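## Task

Put plate C15 in nest N1, plate C51 in N2 and plate C16 in N3. Each plate must lie flat within its nest's locators, with its A1 well at the nest corner labelled A1. Every plate must stay in place without the robot holding it. At the end the grippers must be open and the arms moved away.

## Robot and tools

SETUP. Two six-joint xArm arms, left_arm and right_arm, each carry a two-finger bio gripper. There is one shared scene frame. Its origin is on the table top between the arms, +x points out over the table, +z points up, and left_arm is on the +y side. The names left and right do not match the sides of any image. The base of left_arm is at (+0.049, +0.346, 0) m and the base of right_arm is at (+0.023, -0.386, 0) m. Both are turned only slightly about z.

The nests form an arc in front of the arms. Seen from above and going clockwise they are N1, N2, N3 and RD. OUT is an empty nest placed between the arms and can hold a plate temporarily. Well A1 is at the plate's cut-off corner. To identify a plate, set it flat in RD with A1 at the marked corner and take the gripper away so the fixed scanner beside RD has a clear view. The result then gives "code", the ID in lower case (for example c15) or no_read. It never reports a wrong ID. It also gives "reads", the number of times code has changed from no_read to an ID.

GRIPPER FRAME. The fingers point along the gripper's +x and open and close along its y. Its +z points back toward the flange. The fingers stand out sideways from the wrist flange. When the flange faces straight down the fingers are horizontal, and wrist roll turns them. end_effector_position is the point midway between the pads, roughly 2 cm behind the fingertips.

execute_actions(actions). The actions run in order. Each one is an object with "rows", "steps" and/or "until". An empty list only returns the state and images.
- rows: from 1 to 15 rows. Each row holds exactly 14 numbers, every one in [-1, 1]. The first seven are for left_arm: dx, dy, dz, rx, ry, rz, opening. The next seven are the same for right_arm. Both arms must always be filled in. One row lasts one control step (1/30 s).
- dx, dy, dz, rx, ry, rz are a target offset, not a pose. They are measured in the gripper's own axes from the pose that gripper had when the action began. Every row is counted from that starting pose, not from the row before it. For the first action of a call, the starting pose is the last one reported. A value of 1.0 stands for 0.6 m or 180 degrees. rx, ry, rz together make a single rotation vector. Write zeros to keep an arm where it is.
- opening is absolute. +1 is fully open (0.150 m) and -1 is closed (the pads still stand 0.071 m apart). Closing from fully open takes at least about 0.4 s.
- steps: an integer from 1 to 450. It must be no smaller than the number of rows, and 15 is used if it is omitted. Once the rows run out, each arm keeps heading for the last row's target and keeps that row's opening. Give long moves enough steps, and send whatever is left of a move as a new action.
- until: {"scanner": {"code": "c15"}} or a condition such as {"scanner": {"reads": [">=", 1]}}. The operators are = != < <= > >=, and a number always needs one. The action ends at the first step where every condition holds, even if the arms are still moving. Any value out of range or unknown name causes the whole call to be refused.

MOTION LIMITS. At each step the commanded pose is clipped to within 70 mm and 16 degrees of the measured pose. Damped IK then favours position over orientation. Ramp offsets up gradually, for instance adding 0.01 per row (6 mm per step), so that a held plate is not jolted loose. The elbow never fully straightens. A "pose unreachable" line means the clearance check changed or blocked that arm's command; that arm drops its target and rests. If an arm is pushed far from its target, both arms drop their targets.

zoom_image(camera, region). Gives a closer look at the latest image from cam_high, cam_low, cam_left_wrist or cam_right_wrist. region is [x0, y0, x1, y1] in that camera's pixels, with the origin at the top-left, and can be at most 504x504. cam_high and cam_low are 504x504 and the wrist cameras are 616x616 fisheye. Calibration values are provided, but they may be slightly off.

read_manual(section) returns only licence texts. finished_scene(scene) takes 1 or 2. It ends that scene for good and reports whether the task was done. The layout must already be correct and stable when it is called.

RESULT LINES. Each arm reports end_effector_position (m), end_effector_quat_wxyz and velocities, all in the scene frame. The reported hand position can be off, more so at long reach. "Hand target" shows the pose the controller is currently driving toward. grip_measured is on the same scale as opening. Readings may be off by about 1 mm. To keep hold of an object, command an opening at least 0.04 below grip_measured. The last joint value gives the opening in metres. Joint torques include offsets and noise. Joint ranges (rad): waist ±6.283, shoulder -2.059 to 2.094, elbow -3.927 to 0.192, forearm roll ±6.283, wrist pitch -1.693 to 3.142, wrist roll ±6.283.

HAZARDS. Nothing may fall or be knocked off the table, since that ends the scene. Do not let the arms collide or press on each other. A joint that reaches its load limit triggers a torque fault: the arm backs off, stays still for 10 s and skips the rest of the call. The limits are 46 N m for waist and shoulder, 27.6 for elbow and forearm roll, and 18.4 for the two wrist joints, and a held load counts toward them. Holding a load heats the motors. A MOTOR HOT warning appears at 65 °C, and at 80 °C the arm is braked. Closing quickly can squeeze harder than the roughly 20 N per pad limit and can make the grip open again. Plates may occasionally be tugged or pushed. The robot keeps holding the last command while the next reply is being written. Smooth, short motions are preferred.

Each tool is called after "Emit:" in YAML: its name, and indented under it one key for each argument.

## Session

Emit:
execute_actions:
  actions: []

Scene clock: 0.00 s.
left_arm: end_effector_position=(+0.3583, -0.0258, +0.3378) grip_measured=+1.00 end_effector_quat_wxyz=(+0.271, -0.016, +0.253, +0.929) end_effector_velocity=(-0.000, -0.000, -0.000) end_effector_angular_velocity=(-0.000, +0.000, -0.000) | right_arm: end_effector_position=(+0.2831, -0.6483, +0.1290) grip_measured=+1.00 end_effector_quat_wxyz=(+0.821, -0.141, -0.187, +0.521) end_effector_velocity=(-0.000, -0.000, -0.000) end_effector_angular_velocity=(-0.000, +0.000, +0.001)
Joint positions: left_arm=[-0.782  0.415 -1.688 -0.512  1.069 -3.094  0.15 ] | right_arm=[-1.194  0.327 -0.804  1.106  0.445  3.055  0.15 ]
Joint velocities: left_arm=[-0.001  0.    -0.    -0.    -0.    -0.     0.   ] | right_arm=[-0.    -0.     0.    -0.001 -0.     0.     0.   ]
Joint torques (N m, as the arm reports them, + toward a larger angle): no reading
Hand target (left_arm): +0.358, -0.026, +0.338; +0.271, -0.016, +0.253, +0.929
Hand target (right_arm): +0.283, -0.648, +0.129; +0.821, -0.141, -0.187, +0.521
scanner: code=no_read reads=0

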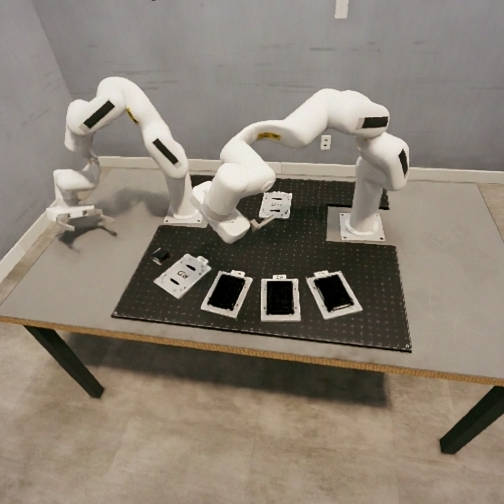

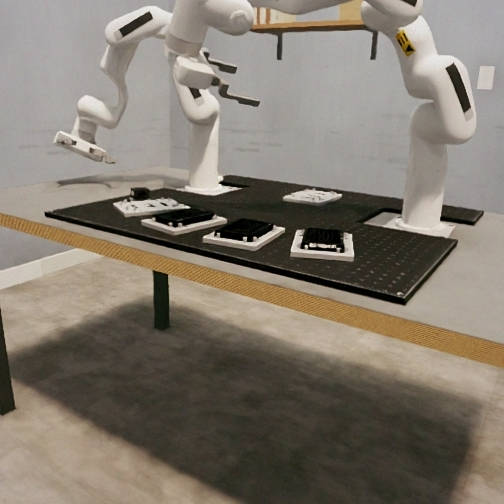

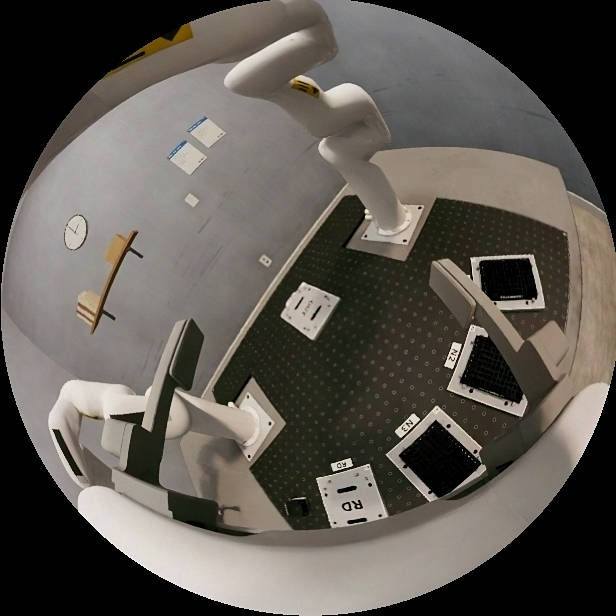

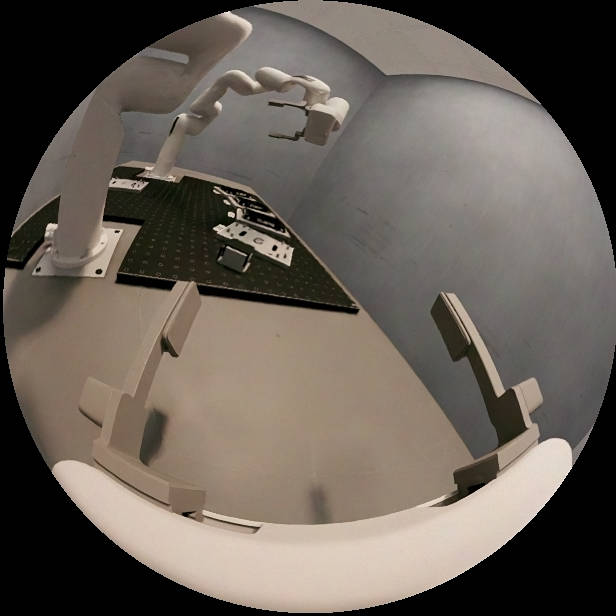

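Emit:
zoom_image:
  camera: "cam_high"
  region: [140, 240, 380, 340]

Emit:
zoom_image:
  camera: "cam_low"
  region: [100, 170, 380, 280]

Emit:
zoom_image:
  camera: "cam_left_wrist"
  region: [270, 240, 570, 540]

Region (140, 240, 380, 340) of cam_high's 504x504 image, scaled by 2.100, with more detail than that image has; it fills the top 210 rows of this view, and the rest is white.

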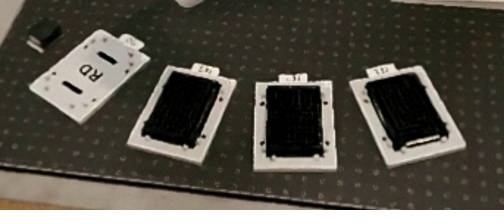

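Region (100, 170, 380, 280) of cam_low's 504x504 image, scaled by 1.800, with more detail than that image has; it fills the top 198 rows of this view, and the rest is white.

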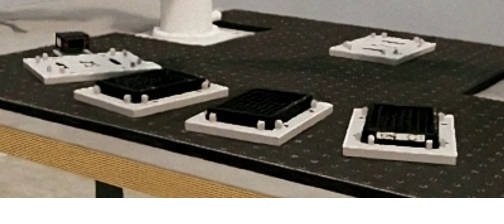

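Region (270, 240, 570, 540) of cam_left_wrist's 616x616 image, scaled by 1.680, with more detail than that image has.

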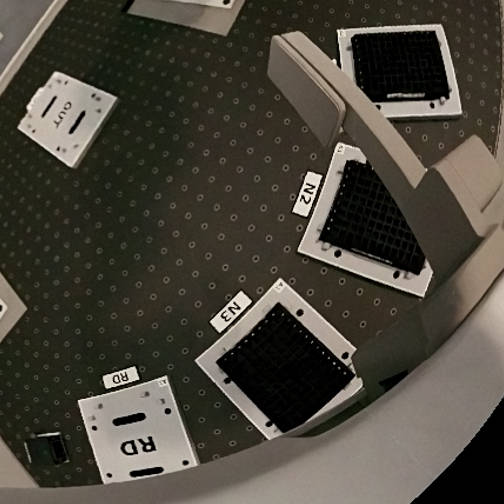

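Emit:
zoom_image:
  camera: "cam_low"
  region: [285, 220, 365, 265]

Emit:
zoom_image:
  camera: "cam_left_wrist"
  region: [460, 245, 560, 325]

Emit:
zoom_image:
  camera: "cam_right_wrist"
  region: [200, 170, 320, 280]

Emit:
zoom_image:
  camera: "cam_high"
  region: [290, 260, 370, 330]

Emit:
zoom_image:
  camera: "cam_high"
  region: [240, 260, 320, 330]

Emit:
zoom_image:
  camera: "cam_high"
  region: [190, 260, 270, 330]

Emit:
zoom_image:
  camera: "cam_high"
  region: [140, 240, 220, 310]

Emit:
zoom_image:
  camera: "cam_high"
  region: [240, 170, 320, 240]

Region (285, 220, 365, 265) of cam_low's 504x504 image, scaled by 6.300, with more detail than that image has; it fills the top 284 rows of this view, and the rest is white.

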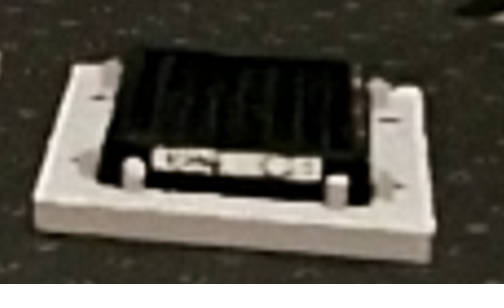

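Region (460, 245, 560, 325) of cam_left_wrist's 616x616 image, scaled by 5.040, with more detail than that image has; it fills the top 403 rows of this view, and the rest is white.

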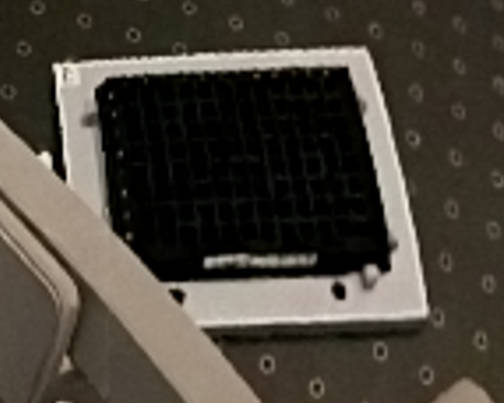

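Region (200, 170, 320, 280) of cam_right_wrist's 616x616 image, scaled by 4.200, with more detail than that image has; it fills the top 462 rows of this view, and the rest is white.

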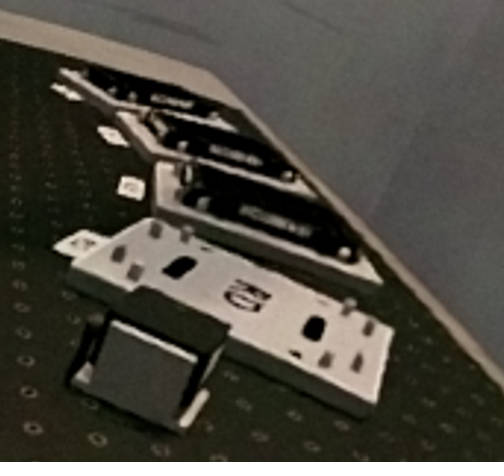

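Region (290, 260, 370, 330) of cam_high's 504x504 image, scaled by 6.300, with more detail than that image has; it fills the top 441 rows of this view, and the rest is white.

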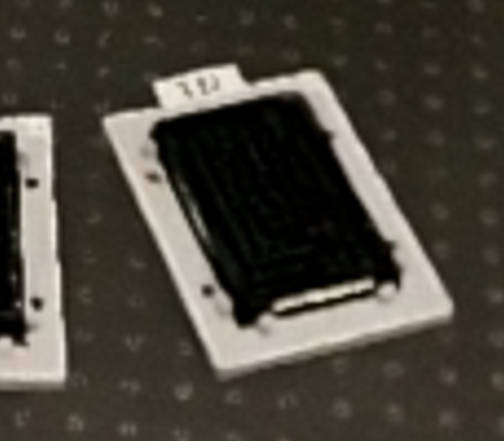

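Region (240, 260, 320, 330) of cam_high's 504x504 image, scaled by 6.300, with more detail than that image has; it fills the top 441 rows of this view, and the rest is white.

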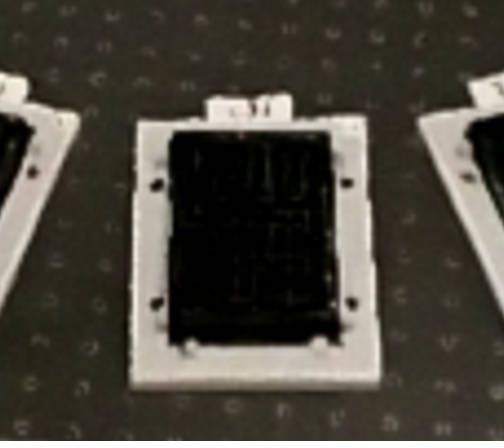

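Region (190, 260, 270, 330) of cam_high's 504x504 image, scaled by 6.300, with more detail than that image has; it fills the top 441 rows of this view, and the rest is white.

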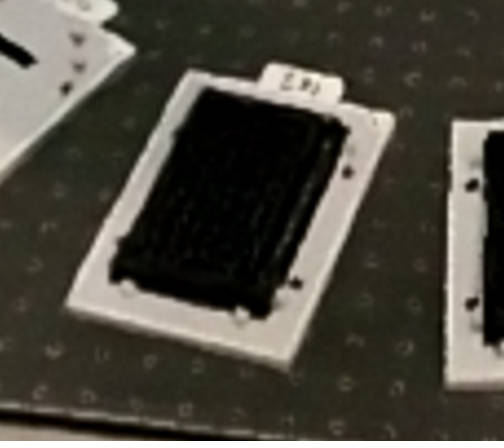

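Region (140, 240, 220, 310) of cam_high's 504x504 image, scaled by 6.300, with more detail than that image has; it fills the top 441 rows of this view, and the rest is white.

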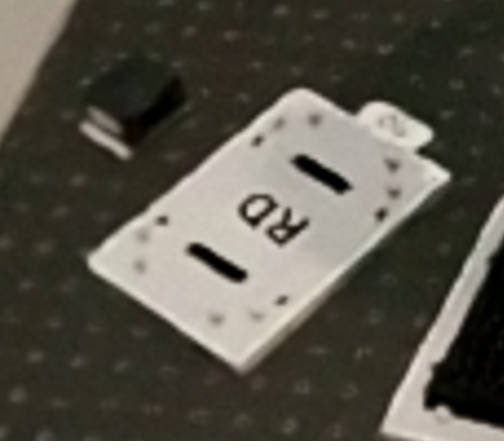

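Region (240, 170, 320, 240) of cam_high's 504x504 image, scaled by 6.300, with more detail than that image has; it fills the top 441 rows of this view, and the rest is white.

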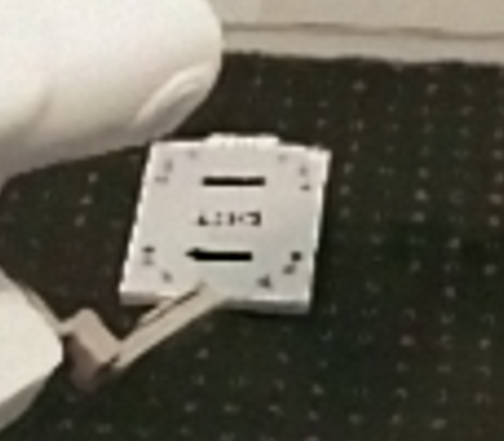

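Emit:
execute_actions:
  actions:
    - {"rows":[[0,0,0,-0.03,-0.011,0,1,0,0,0,0,0,0,1],[0,0,0,-0.06,-0.022,0,1,0,0,0,0,0,0,1],[0,0,0,-0.1,-0.036,0,1,0,0,0,0,0,0,1],[0,0,0,-0.1535,-0.0555,0,1,0,0,0,0,0,0,1]],"steps":25}
    - {"rows":[[0,0,-0.02,0,0,-0.05,1,0,0,0,0,0,0,1],[0,0,-0.07,0,0,-0.29,1,0,0,0,0,0,0,1]],"steps":25}
    - {"rows":[[0,0,-0.07,0,0,-0.29,1,0,0,0,0,0,0,1]],"steps":25}
    - {"rows":[[0,0,-0.07,0,0,-0.29,1,0,0,0,0,0,0,1]],"steps":35}

Scene clock: 17.43 s.
left_arm: end_effector_position=(+0.3582, -0.0264, +0.2139) grip_measured=+1.00 end_effector_quat_wxyz=(+0.998, +0.002, -0.001, -0.062) end_effector_velocity=(+0.000, +0.000, +0.000) end_effector_angular_velocity=(-0.003, +0.003, -0.012) | right_arm: end_effector_position=(+0.2831, -0.6483, +0.1290) grip_measured=+1.00 end_effector_quat_wxyz=(+0.821, -0.141, -0.187, +0.521) end_effector_velocity=(+0.000, -0.000, +0.000) end_effector_angular_velocity=(+0.000, -0.000, -0.001)
Joint positions: left_arm=[-1.201 -0.11  -0.648  0.006  0.761 -1.024  0.15 ] | right_arm=[-1.194  0.327 -0.804  1.106  0.445  3.055  0.15 ]
Joint velocities: left_arm=[ 0.004 -0.008  0.005 -0.006  0.001  0.021  0.   ] | right_arm=[ 0.    -0.    -0.     0.001 -0.     0.     0.   ]
Joint torques (N m, as the arm reports them, + toward a larger angle): left_arm=[ -1.46 -17.99 -10.99  -0.8   -1.91   0.25] | right_arm=[ -0.6  -14.07 -15.65  -0.72  -1.25   0.44]
Hand target (left_arm): +0.358, -0.026, +0.214; +0.998, +0.002, -0.001, -0.062
Hand target (right_arm): +0.283, -0.648, +0.129; +0.821, -0.141, -0.187, +0.521
Off the commanded pose (left_arm): 0.000 m, 0 deg.
Off the commanded pose (right_arm): 0.000 m, 0 deg.
scanner: code=no_read reads=0
camera_calibration (this result's frames):
cam_left_wrist: T_world_to_cam=[[-0.222985, -0.950521, -0.216304, 0.107595], [-0.602203, 0.308805, -0.736201, 0.384482], [0.76657, -0.0339026, -0.641265, -0.03231], [0, 0, 0, 1]] pos_world=[0.280296, -0.0175537, 0.28561]
cam_right_wrist: T_world_to_cam=[[0.767531, -0.426691, 0.478364, -0.550616], [0.0955062, -0.661812, -0.743561, -0.350498], [0.633857, 0.616393, -0.467209, 0.393649], [0, 0, 0, 1]] pos_world=[0.206572, -0.709549, 0.186694]

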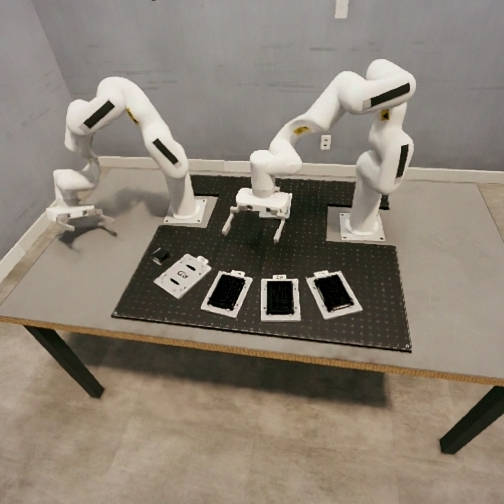

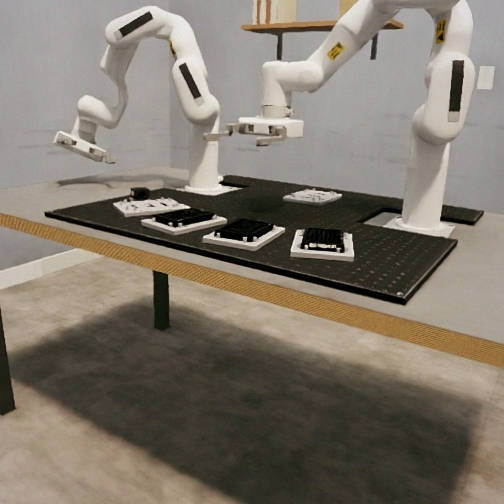

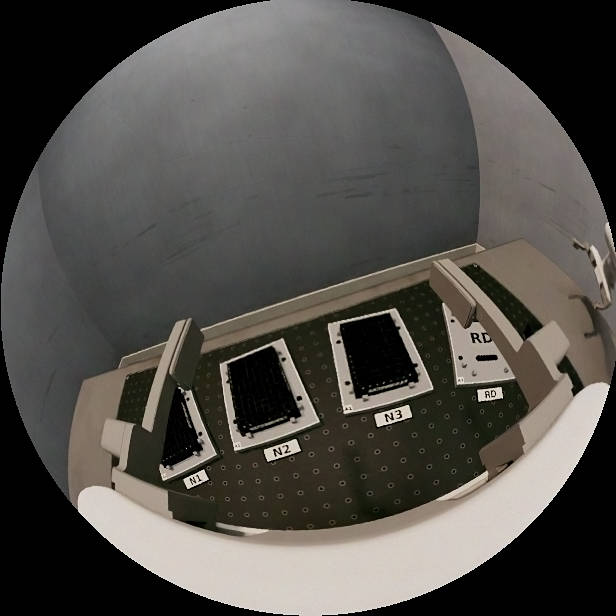

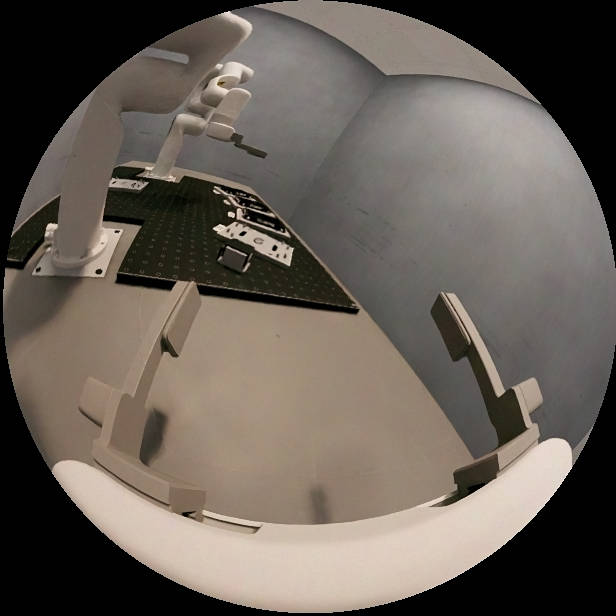

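Emit:
execute_actions:
  actions:
    - {"rows":[[0.01,-0.008,-0.017,0,0,0,0.8,0,0,0,0,0,0,1],[0.025,-0.02,-0.042,0,0,0,0.6,0,0,0,0,0,0,1],[0.045,-0.036,-0.076,0,0,-0.005,0.4,0,0,0,0,0,0,1],[0.07,-0.056,-0.118,0,0,-0.007,0.2,0,0,0,0,0,0,1],[0.1,-0.08,-0.168,0,0,-0.01,0,0,0,0,0,0,0,1],[0.1325,-0.106,-0.223,0,0,-0.0128,-0.14,0,0,0,0,0,0,1]],"steps":35}

Scene clock: 19.70 s.
left_arm: end_effector_position=(+0.4292, -0.0985, +0.0798) grip_measured=-0.14 end_effector_quat_wxyz=(+0.997, +0.002, -0.001, -0.082) end_effector_velocity=(+0.001, +0.000, -0.002) end_effector_angular_velocity=(+0.002, +0.000, +0.000) | right_arm: end_effector_position=(+0.2831, -0.6483, +0.1290) grip_measured=+1.00 end_effector_quat_wxyz=(+0.821, -0.141, -0.187, +0.521) end_effector_velocity=(-0.000, +0.000, -0.000) end_effector_angular_velocity=(-0.001, +0.001, +0.002)
Joint positions: left_arm=[-1.121  0.48  -0.958  0.009  0.48  -0.908  0.105] | right_arm=[-1.194  0.327 -0.804  1.106  0.445  3.055  0.15 ]
Joint velocities: left_arm=[ 0.002  0.006 -0.004  0.002  0.     0.    -0.   ] | right_arm=[ 0.     0.    -0.    -0.002 -0.     0.     0.   ]
Joint torques (N m, as the arm reports them, + toward a larger angle): left_arm=[ -1.51 -29.51  -9.    -0.64  -1.84   0.25] | right_arm=[ -0.7  -14.21 -15.48  -0.48  -1.16   0.35]
Hand target (left_arm): +0.429, -0.098, +0.079; +0.997, +0.002, -0.001, -0.082
Hand target (right_arm): +0.283, -0.648, +0.129; +0.821, -0.141, -0.187, +0.521
Off the commanded pose (left_arm): 0.000 m, 0 deg.
Off the commanded pose (right_arm): 0.000 m, 0 deg.
scanner: code=no_read reads=0
camera_calibration (this result's frames):
cam_left_wrist: T_world_to_cam=[[-0.261411, -0.940735, -0.216061, 0.0433633], [-0.589314, 0.332834, -0.736159, 0.347612], [0.764443, -0.065112, -0.641395, -0.177389], [0, 0, 0, 1]] pos_world=[0.351792, -0.0864539, 0.151491]
cam_right_wrist: T_world_to_cam=[[0.767531, -0.426691, 0.478364, -0.550616], [0.0955062, -0.661812, -0.743561, -0.350498], [0.633857, 0.616393, -0.467209, 0.393649], [0, 0, 0, 1]] pos_world=[0.206572, -0.709549, 0.186694]

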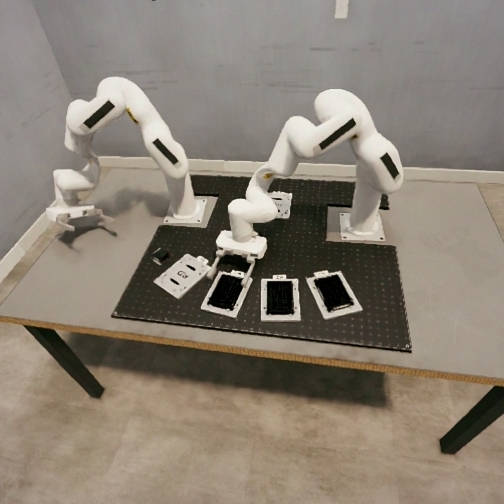

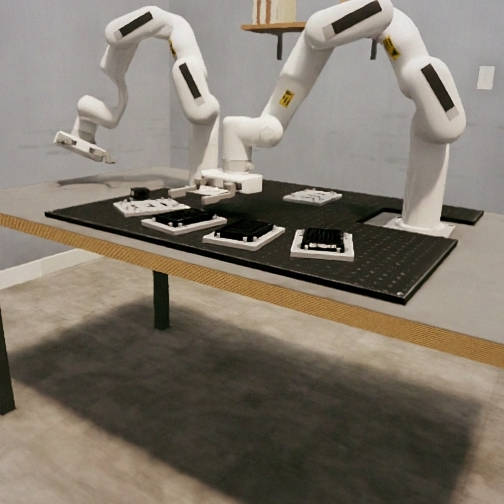

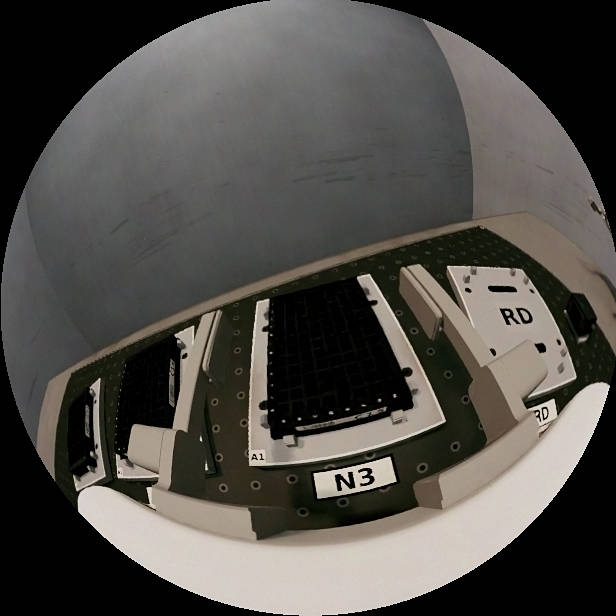

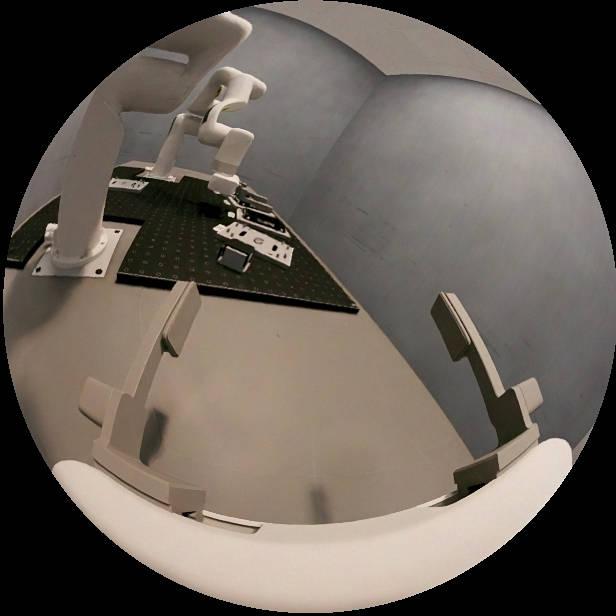

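Emit:
zoom_image:
  camera: "cam_left_wrist"
  region: [230, 260, 470, 500]

Emit:
zoom_image:
  camera: "cam_left_wrist"
  region: [280, 380, 420, 460]

Emit:
zoom_image:
  camera: "cam_low"
  region: [130, 160, 270, 250]

Region (230, 260, 470, 500) of cam_left_wrist's 616x616 image, scaled by 2.100, with more detail than that image has.

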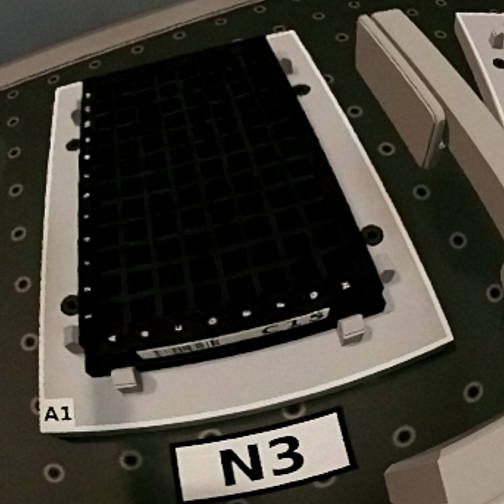

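Region (280, 380, 420, 460) of cam_left_wrist's 616x616 image, scaled by 3.600, with more detail than that image has; it fills the top 288 rows of this view, and the rest is white.

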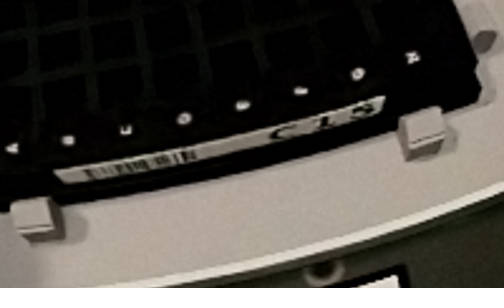

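Region (130, 160, 270, 250) of cam_low's 504x504 image, scaled by 3.600, with more detail than that image has; it fills the top 324 rows of this view, and the rest is white.

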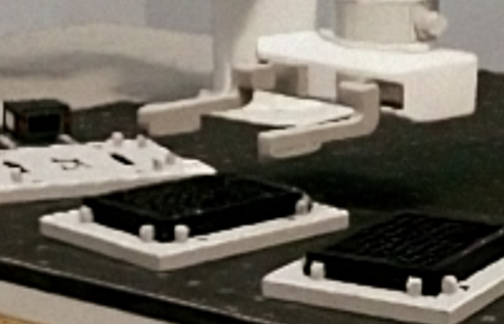

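Emit:
execute_actions:
  actions:
    - {"rows":[[0.01,0.002,-0.01,0,0,0.002,-0.14,0,0,0,0,0,0,1],[0.022,0.005,-0.025,0,0,0.004,-0.14,0,0,0,0,0,0,1],[0.037,0.008,-0.045,0,0,0.005,-0.14,0,0,0,0,0,0,1]],"steps":20}

Emit:
zoom_image:
  camera: "cam_left_wrist"
  region: [170, 220, 510, 520]

Emit:
zoom_image:
  camera: "cam_low"
  region: [130, 160, 270, 250]

Emit:
zoom_image:
  camera: "cam_high"
  region: [180, 230, 280, 330]

Scene clock: 25.73 s.
left_arm: end_effector_position=(+0.4518, -0.0972, +0.0530) grip_measured=-0.14 end_effector_quat_wxyz=(+0.997, +0.002, -0.001, -0.074) end_effector_velocity=(+0.001, +0.001, -0.001) end_effector_angular_velocity=(+0.000, +0.001, +0.002) | right_arm: end_effector_position=(+0.2831, -0.6483, +0.1290) grip_measured=+1.00 end_effector_quat_wxyz=(+0.821, -0.141, -0.187, +0.521) end_effector_velocity=(-0.000, -0.000, -0.000) end_effector_angular_velocity=(-0.000, +0.000, +0.000)
Joint positions: left_arm=[-1.083  0.58  -1.022  0.011  0.444 -0.886  0.105] | right_arm=[-1.194  0.327 -0.804  1.106  0.445  3.055  0.15 ]
Joint velocities: left_arm=[ 0.002  0.004 -0.002 -0.002 -0.     0.001  0.   ] | right_arm=[-0.    -0.     0.    -0.001 -0.     0.     0.   ]
Joint torques (N m, as the arm reports them, + toward a larger angle): left_arm=[ -0.25 -30.06  -8.56  -0.88  -1.79   0.03] | right_arm=[ -0.38 -13.79 -15.59  -0.43  -1.13   0.06]
Hand target (left_arm): +0.452, -0.097, +0.053; +0.997, +0.002, -0.001, -0.074
Hand target (right_arm): +0.283, -0.648, +0.129; +0.821, -0.141, -0.187, +0.521
Off the commanded pose (left_arm): 0.000 m, 0 deg.
Off the commanded pose (right_arm): 0.000 m, 0 deg.
scanner: code=no_read reads=0
camera_calibration (this result's frames):
cam_left_wrist: T_world_to_cam=[[-0.246763, -0.944717, -0.215913, 0.0376231], [-0.5942, 0.323507, -0.73639, 0.342161], [0.765529, -0.0534182, -0.64118, -0.211086], [0, 0, 0, 1]] pos_world=[0.374188, -0.086424, 0.124743]
cam_right_wrist: T_world_to_cam=[[0.767531, -0.426691, 0.478364, -0.550616], [0.0955063, -0.661812, -0.743562, -0.350498], [0.633857, 0.616393, -0.467209, 0.393649], [0, 0, 0, 1]] pos_world=[0.206572, -0.709549, 0.186694]

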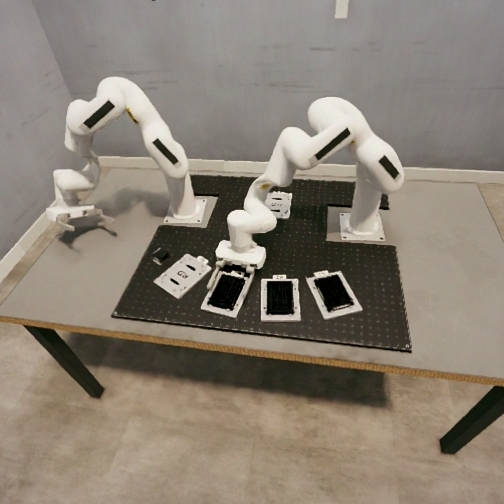

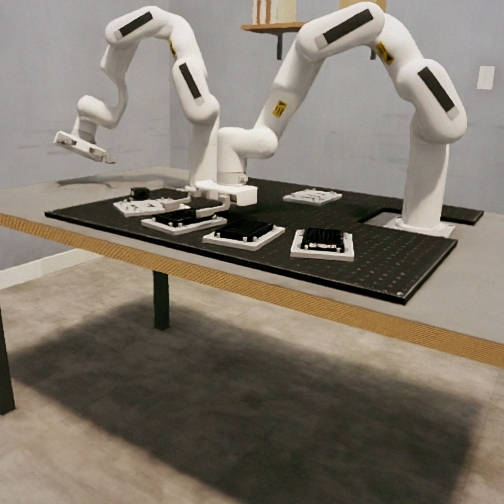

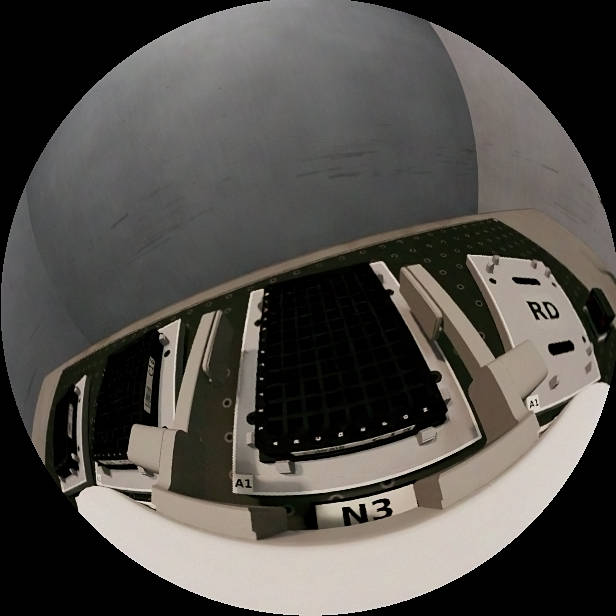

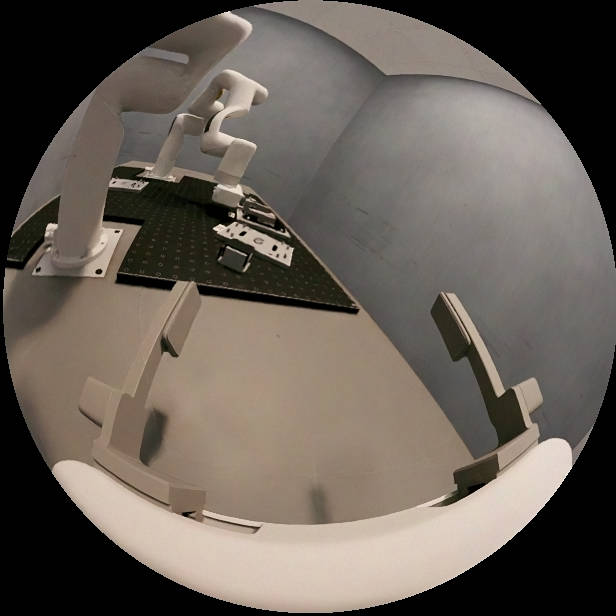

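Region (170, 220, 510, 520) of cam_left_wrist's 616x616 image, scaled by 1.482, with more detail than that image has; it fills the top 445 rows of this view, and the rest is white.

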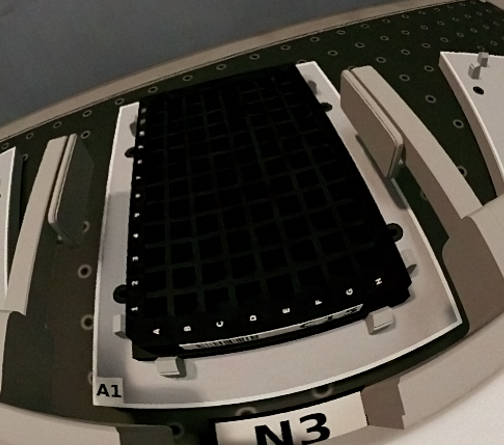

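Region (130, 160, 270, 250) of cam_low's 504x504 image, scaled by 3.600, with more detail than that image has; it fills the top 324 rows of this view, and the rest is white.

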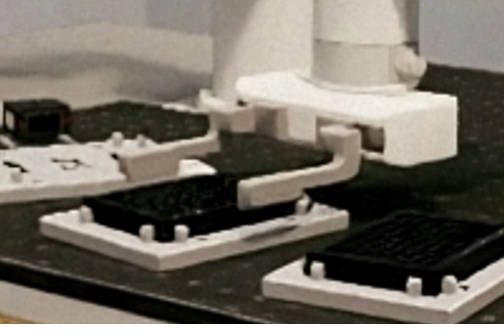

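Region (180, 230, 280, 330) of cam_high's 504x504 image, scaled by 5.040, with more detail than that image has.

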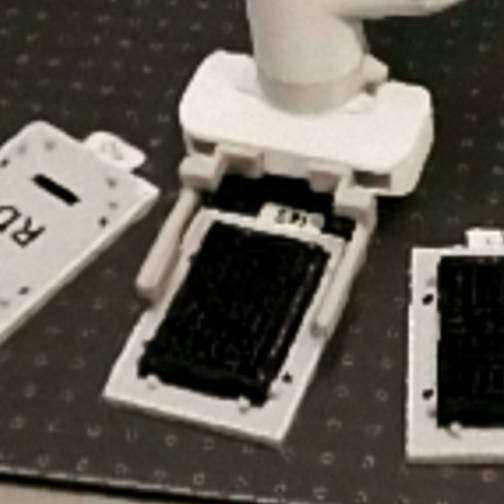

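Emit:
execute_actions:
  actions:
    - {"rows":[[0.002,-0.004,-0.006,0,0,0,-0.14,0,0,0,0,0,0,1],[0.005,-0.008,-0.012,0,0,0,-0.14,0,0,0,0,0,0,1],[0.005,-0.008,-0.02,0,0,0,-0.14,0,0,0,0,0,0,1]],"steps":18}

Emit:
zoom_image:
  camera: "cam_left_wrist"
  region: [170, 220, 510, 520]

Emit:
zoom_image:
  camera: "cam_low"
  region: [130, 160, 270, 250]

Emit:
zoom_image:
  camera: "cam_high"
  region: [180, 230, 280, 330]

Scene clock: 27.73 s.
left_arm: end_effector_position=(+0.4541, -0.1024, +0.0412) grip_measured=-0.14 end_effector_quat_wxyz=(+0.997, +0.002, -0.001, -0.074) end_effector_velocity=(+0.000, +0.000, -0.001) end_effector_angular_velocity=(-0.000, -0.000, +0.001) | right_arm: end_effector_position=(+0.2831, -0.6483, +0.1290) grip_measured=+1.00 end_effector_quat_wxyz=(+0.821, -0.141, -0.187, +0.521) end_effector_velocity=(-0.000, -0.000, -0.000) end_effector_angular_velocity=(-0.000, +0.000, -0.001)
Joint positions: left_arm=[-1.084  0.624 -1.054  0.011  0.431 -0.887  0.105] | right_arm=[-1.194  0.327 -0.804  1.106  0.445  3.055  0.15 ]
Joint velocities: left_arm=[ 0.001  0.002 -0.002 -0.    -0.001  0.    -0.   ] | right_arm=[-0.001  0.    -0.     0.001 -0.001  0.     0.   ]
Joint torques (N m, as the arm reports them, + toward a larger angle): left_arm=[ -0.65 -30.73  -8.36  -0.85  -1.44   0.29] | right_arm=[ -0.62 -13.66 -15.84  -0.66  -1.23   0.17]
Hand target (left_arm): +0.454, -0.102, +0.041; +0.997, +0.002, -0.001, -0.074
Hand target (right_arm): +0.283, -0.648, +0.129; +0.821, -0.141, -0.187, +0.521
Off the commanded pose (left_arm): 0.000 m, 0 deg.
Off the commanded pose (right_arm): 0.000 m, 0 deg.
scanner: code=no_read reads=0
camera_calibration (this result's frames):
cam_left_wrist: T_world_to_cam=[[-0.246752, -0.944754, -0.215764, 0.0307665], [-0.59415, 0.32338, -0.736486, 0.336398], [0.765572, -0.053533, -0.64112, -0.220744], [0, 0, 0, 1]] pos_world=[0.376458, -0.0915346, 0.112867]
cam_right_wrist: T_world_to_cam=[[0.767531, -0.426691, 0.478364, -0.550616], [0.0955062, -0.661812, -0.743562, -0.350498], [0.633858, 0.616393, -0.467209, 0.393649], [0, 0, 0, 1]] pos_world=[0.206572, -0.709549, 0.186694]

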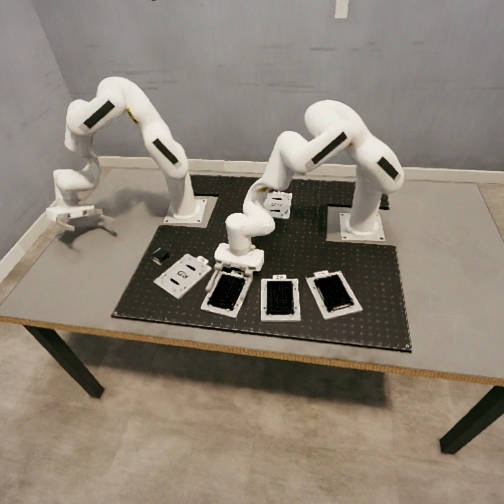

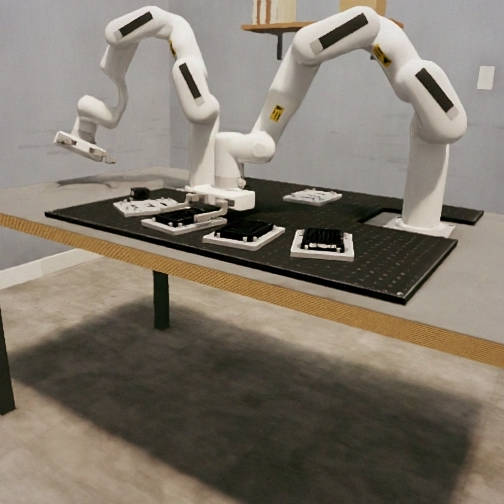

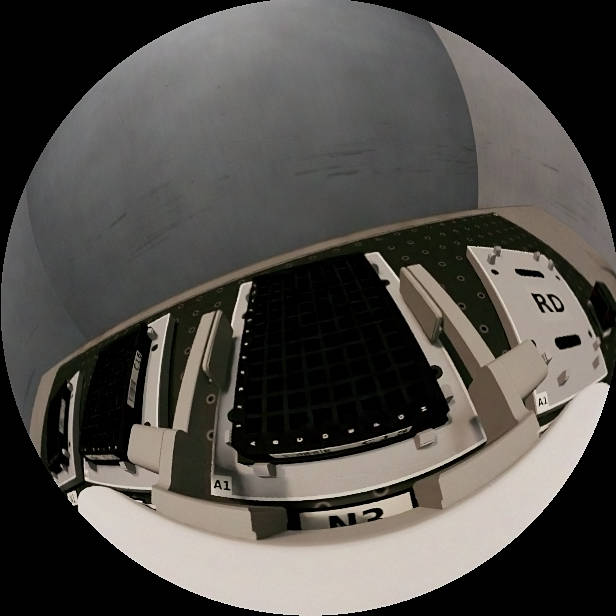

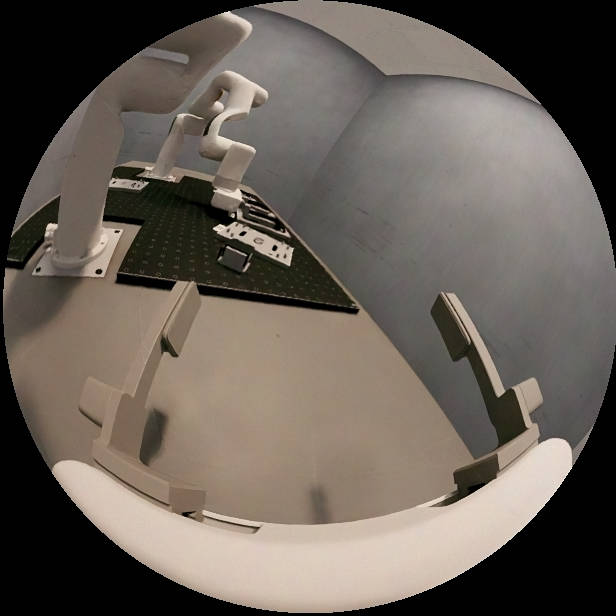

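Region (170, 220, 510, 520) of cam_left_wrist's 616x616 image, scaled by 1.482, with more detail than that image has; it fills the top 445 rows of this view, and the rest is white.

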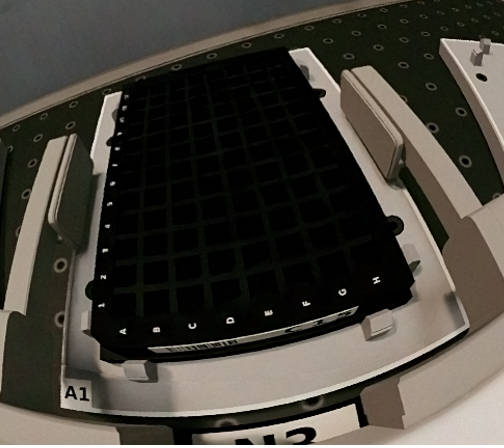

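Region (130, 160, 270, 250) of cam_low's 504x504 image, scaled by 3.600, with more detail than that image has; it fills the top 324 rows of this view, and the rest is white.

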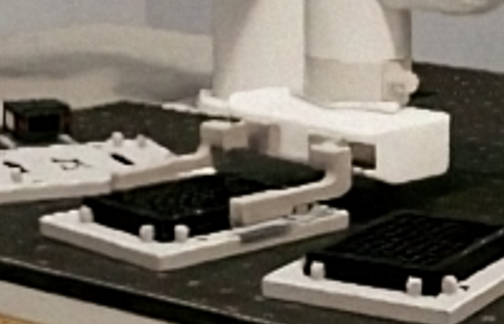

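Region (180, 230, 280, 330) of cam_high's 504x504 image, scaled by 5.040, with more detail than that image has.

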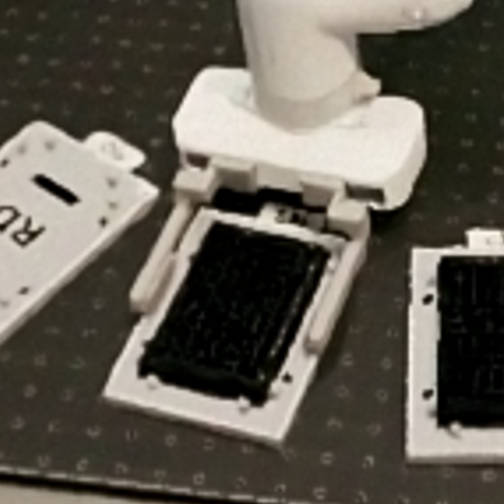

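Emit:
zoom_image:
  camera: "cam_left_wrist"
  region: [40, 320, 180, 460]

Emit:
zoom_image:
  camera: "cam_low"
  region: [170, 190, 240, 240]

Region (40, 320, 180, 460) of cam_left_wrist's 616x616 image, scaled by 3.600, with more detail than that image has.

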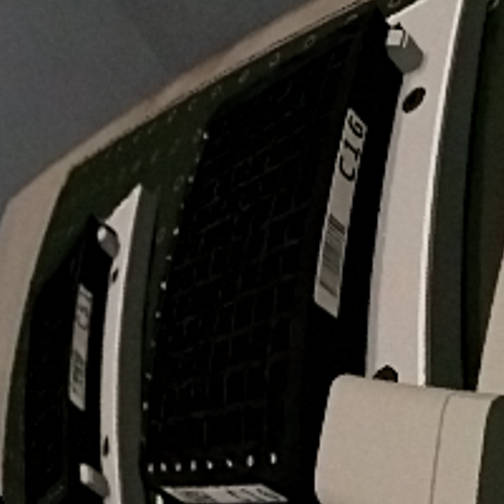

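Region (170, 190, 240, 240) of cam_low's 504x504 image, scaled by 7.200, with more detail than that image has; it fills the top 360 rows of this view, and the rest is white.

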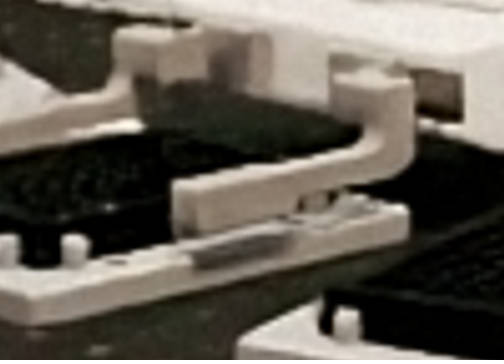

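Emit:
execute_actions:
  actions:
    - {"rows":[[0.003,0,-0.003,0,0,0,-0.2,0,0,0,0,0,0,1],[0.006,0,-0.006,0,0,0,-0.3,0,0,0,0,0,0,1],[0.006,0,-0.008,0,0,0,-0.4,0,0,0,0,0,0,1],[0.006,0,-0.008,0,0,0,-0.48,0,0,0,0,0,0,1]],"steps":18}

Emit:
zoom_image:
  camera: "cam_left_wrist"
  region: [170, 220, 510, 520]

Emit:
zoom_image:
  camera: "cam_low"
  region: [140, 180, 240, 240]

Scene clock: 30.90 s.
left_arm: end_effector_position=(+0.4577, -0.1033, +0.0371) grip_measured=-0.48 end_effector_quat_wxyz=(+0.997, +0.001, -0.002, -0.074) end_effector_velocity=(-0.001, +0.000, -0.001) end_effector_angular_velocity=(+0.002, +0.002, -0.000) | right_arm: end_effector_position=(+0.2831, -0.6483, +0.1290) grip_measured=+1.00 end_effector_quat_wxyz=(+0.821, -0.141, -0.187, +0.521) end_effector_velocity=(-0.000, -0.000, -0.000) end_effector_angular_velocity=(-0.000, +0.000, -0.001)
Joint positions: left_arm=[-1.079  0.641 -1.067  0.011  0.426 -0.882  0.091] | right_arm=[-1.194  0.327 -0.804  1.106  0.445  3.055  0.15 ]
Joint velocities: left_arm=[-0.001  0.002 -0.    -0.001  0.    -0.    -0.   ] | right_arm=[-0.  0. -0. -0. -0.  0.  0.]
Joint torques (N m, as the arm reports them, + toward a larger angle): left_arm=[ -0.1  -27.15  -8.17  -1.43  -0.9    0.54] | right_arm=[ -0.76 -13.46 -15.26  -0.09  -1.06   0.48]
Hand target (left_arm): +0.458, -0.103, +0.036; +0.997, +0.002, -0.001, -0.074
Hand target (right_arm): +0.283, -0.648, +0.129; +0.821, -0.141, -0.187, +0.521
Off the commanded pose (left_arm): 0.001 m, 0 deg.
Off the commanded pose (right_arm): 0.000 m, 0 deg.
scanner: code=no_read reads=0
camera_calibration (this result's frames):
cam_left_wrist: T_world_to_cam=[[-0.246729, -0.945005, -0.214685, 0.0298458], [-0.593452, 0.322475, -0.737444, 0.335506], [0.76612, -0.0545435, -0.640379, -0.226544], [0, 0, 0, 1]] pos_world=[0.380031, -0.0923444, 0.10875]
cam_right_wrist: T_world_to_cam=[[0.76753, -0.426691, 0.478364, -0.550616], [0.0955061, -0.661812, -0.743562, -0.350498], [0.633858, 0.616393, -0.467209, 0.393649], [0, 0, 0, 1]] pos_world=[0.206572, -0.709549, 0.186694]

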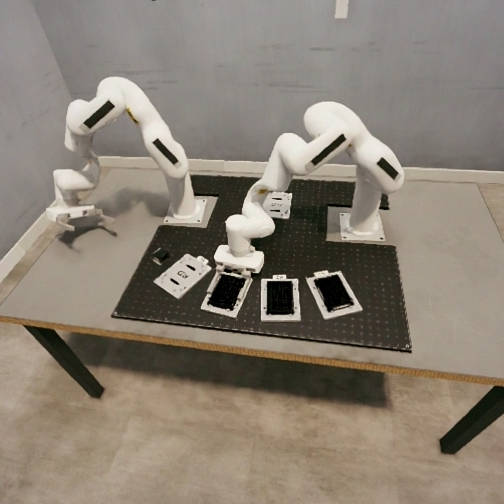

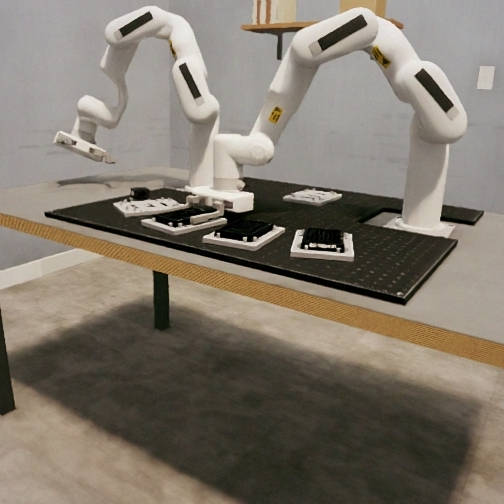

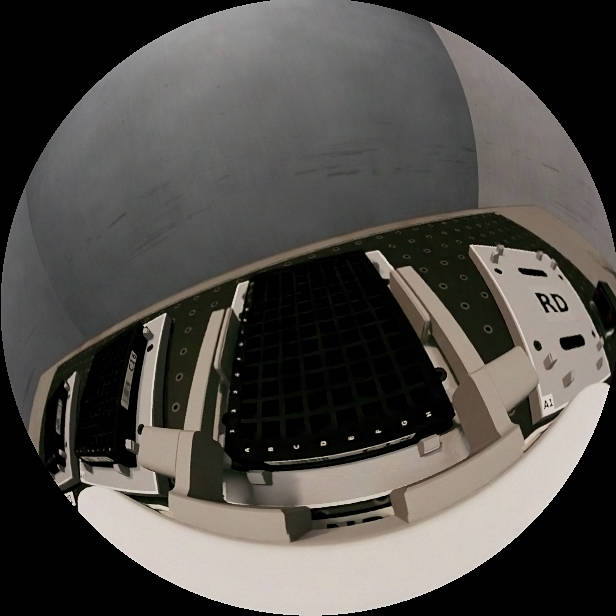

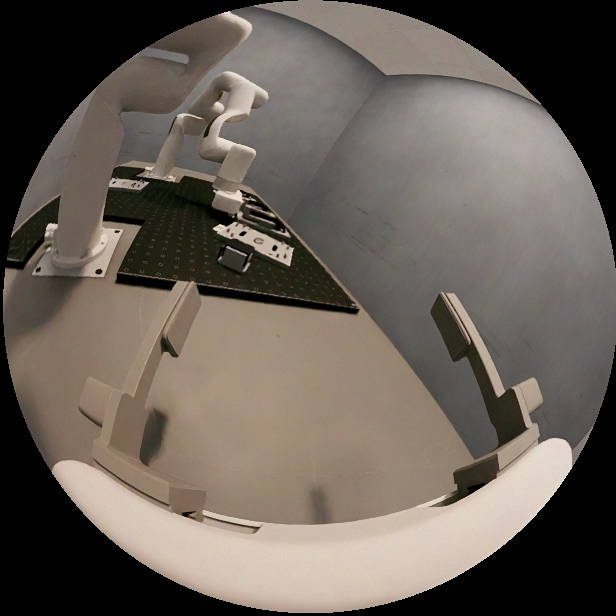

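Region (170, 220, 510, 520) of cam_left_wrist's 616x616 image, scaled by 1.482, with more detail than that image has; it fills the top 445 rows of this view, and the rest is white.

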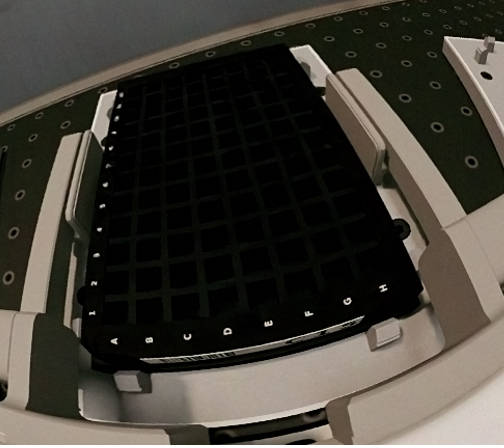

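Region (140, 180, 240, 240) of cam_low's 504x504 image, scaled by 5.040, with more detail than that image has; it fills the top 302 rows of this view, and the rest is white.

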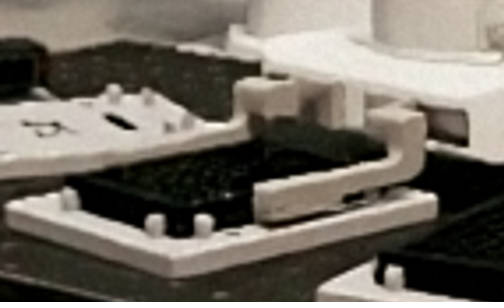

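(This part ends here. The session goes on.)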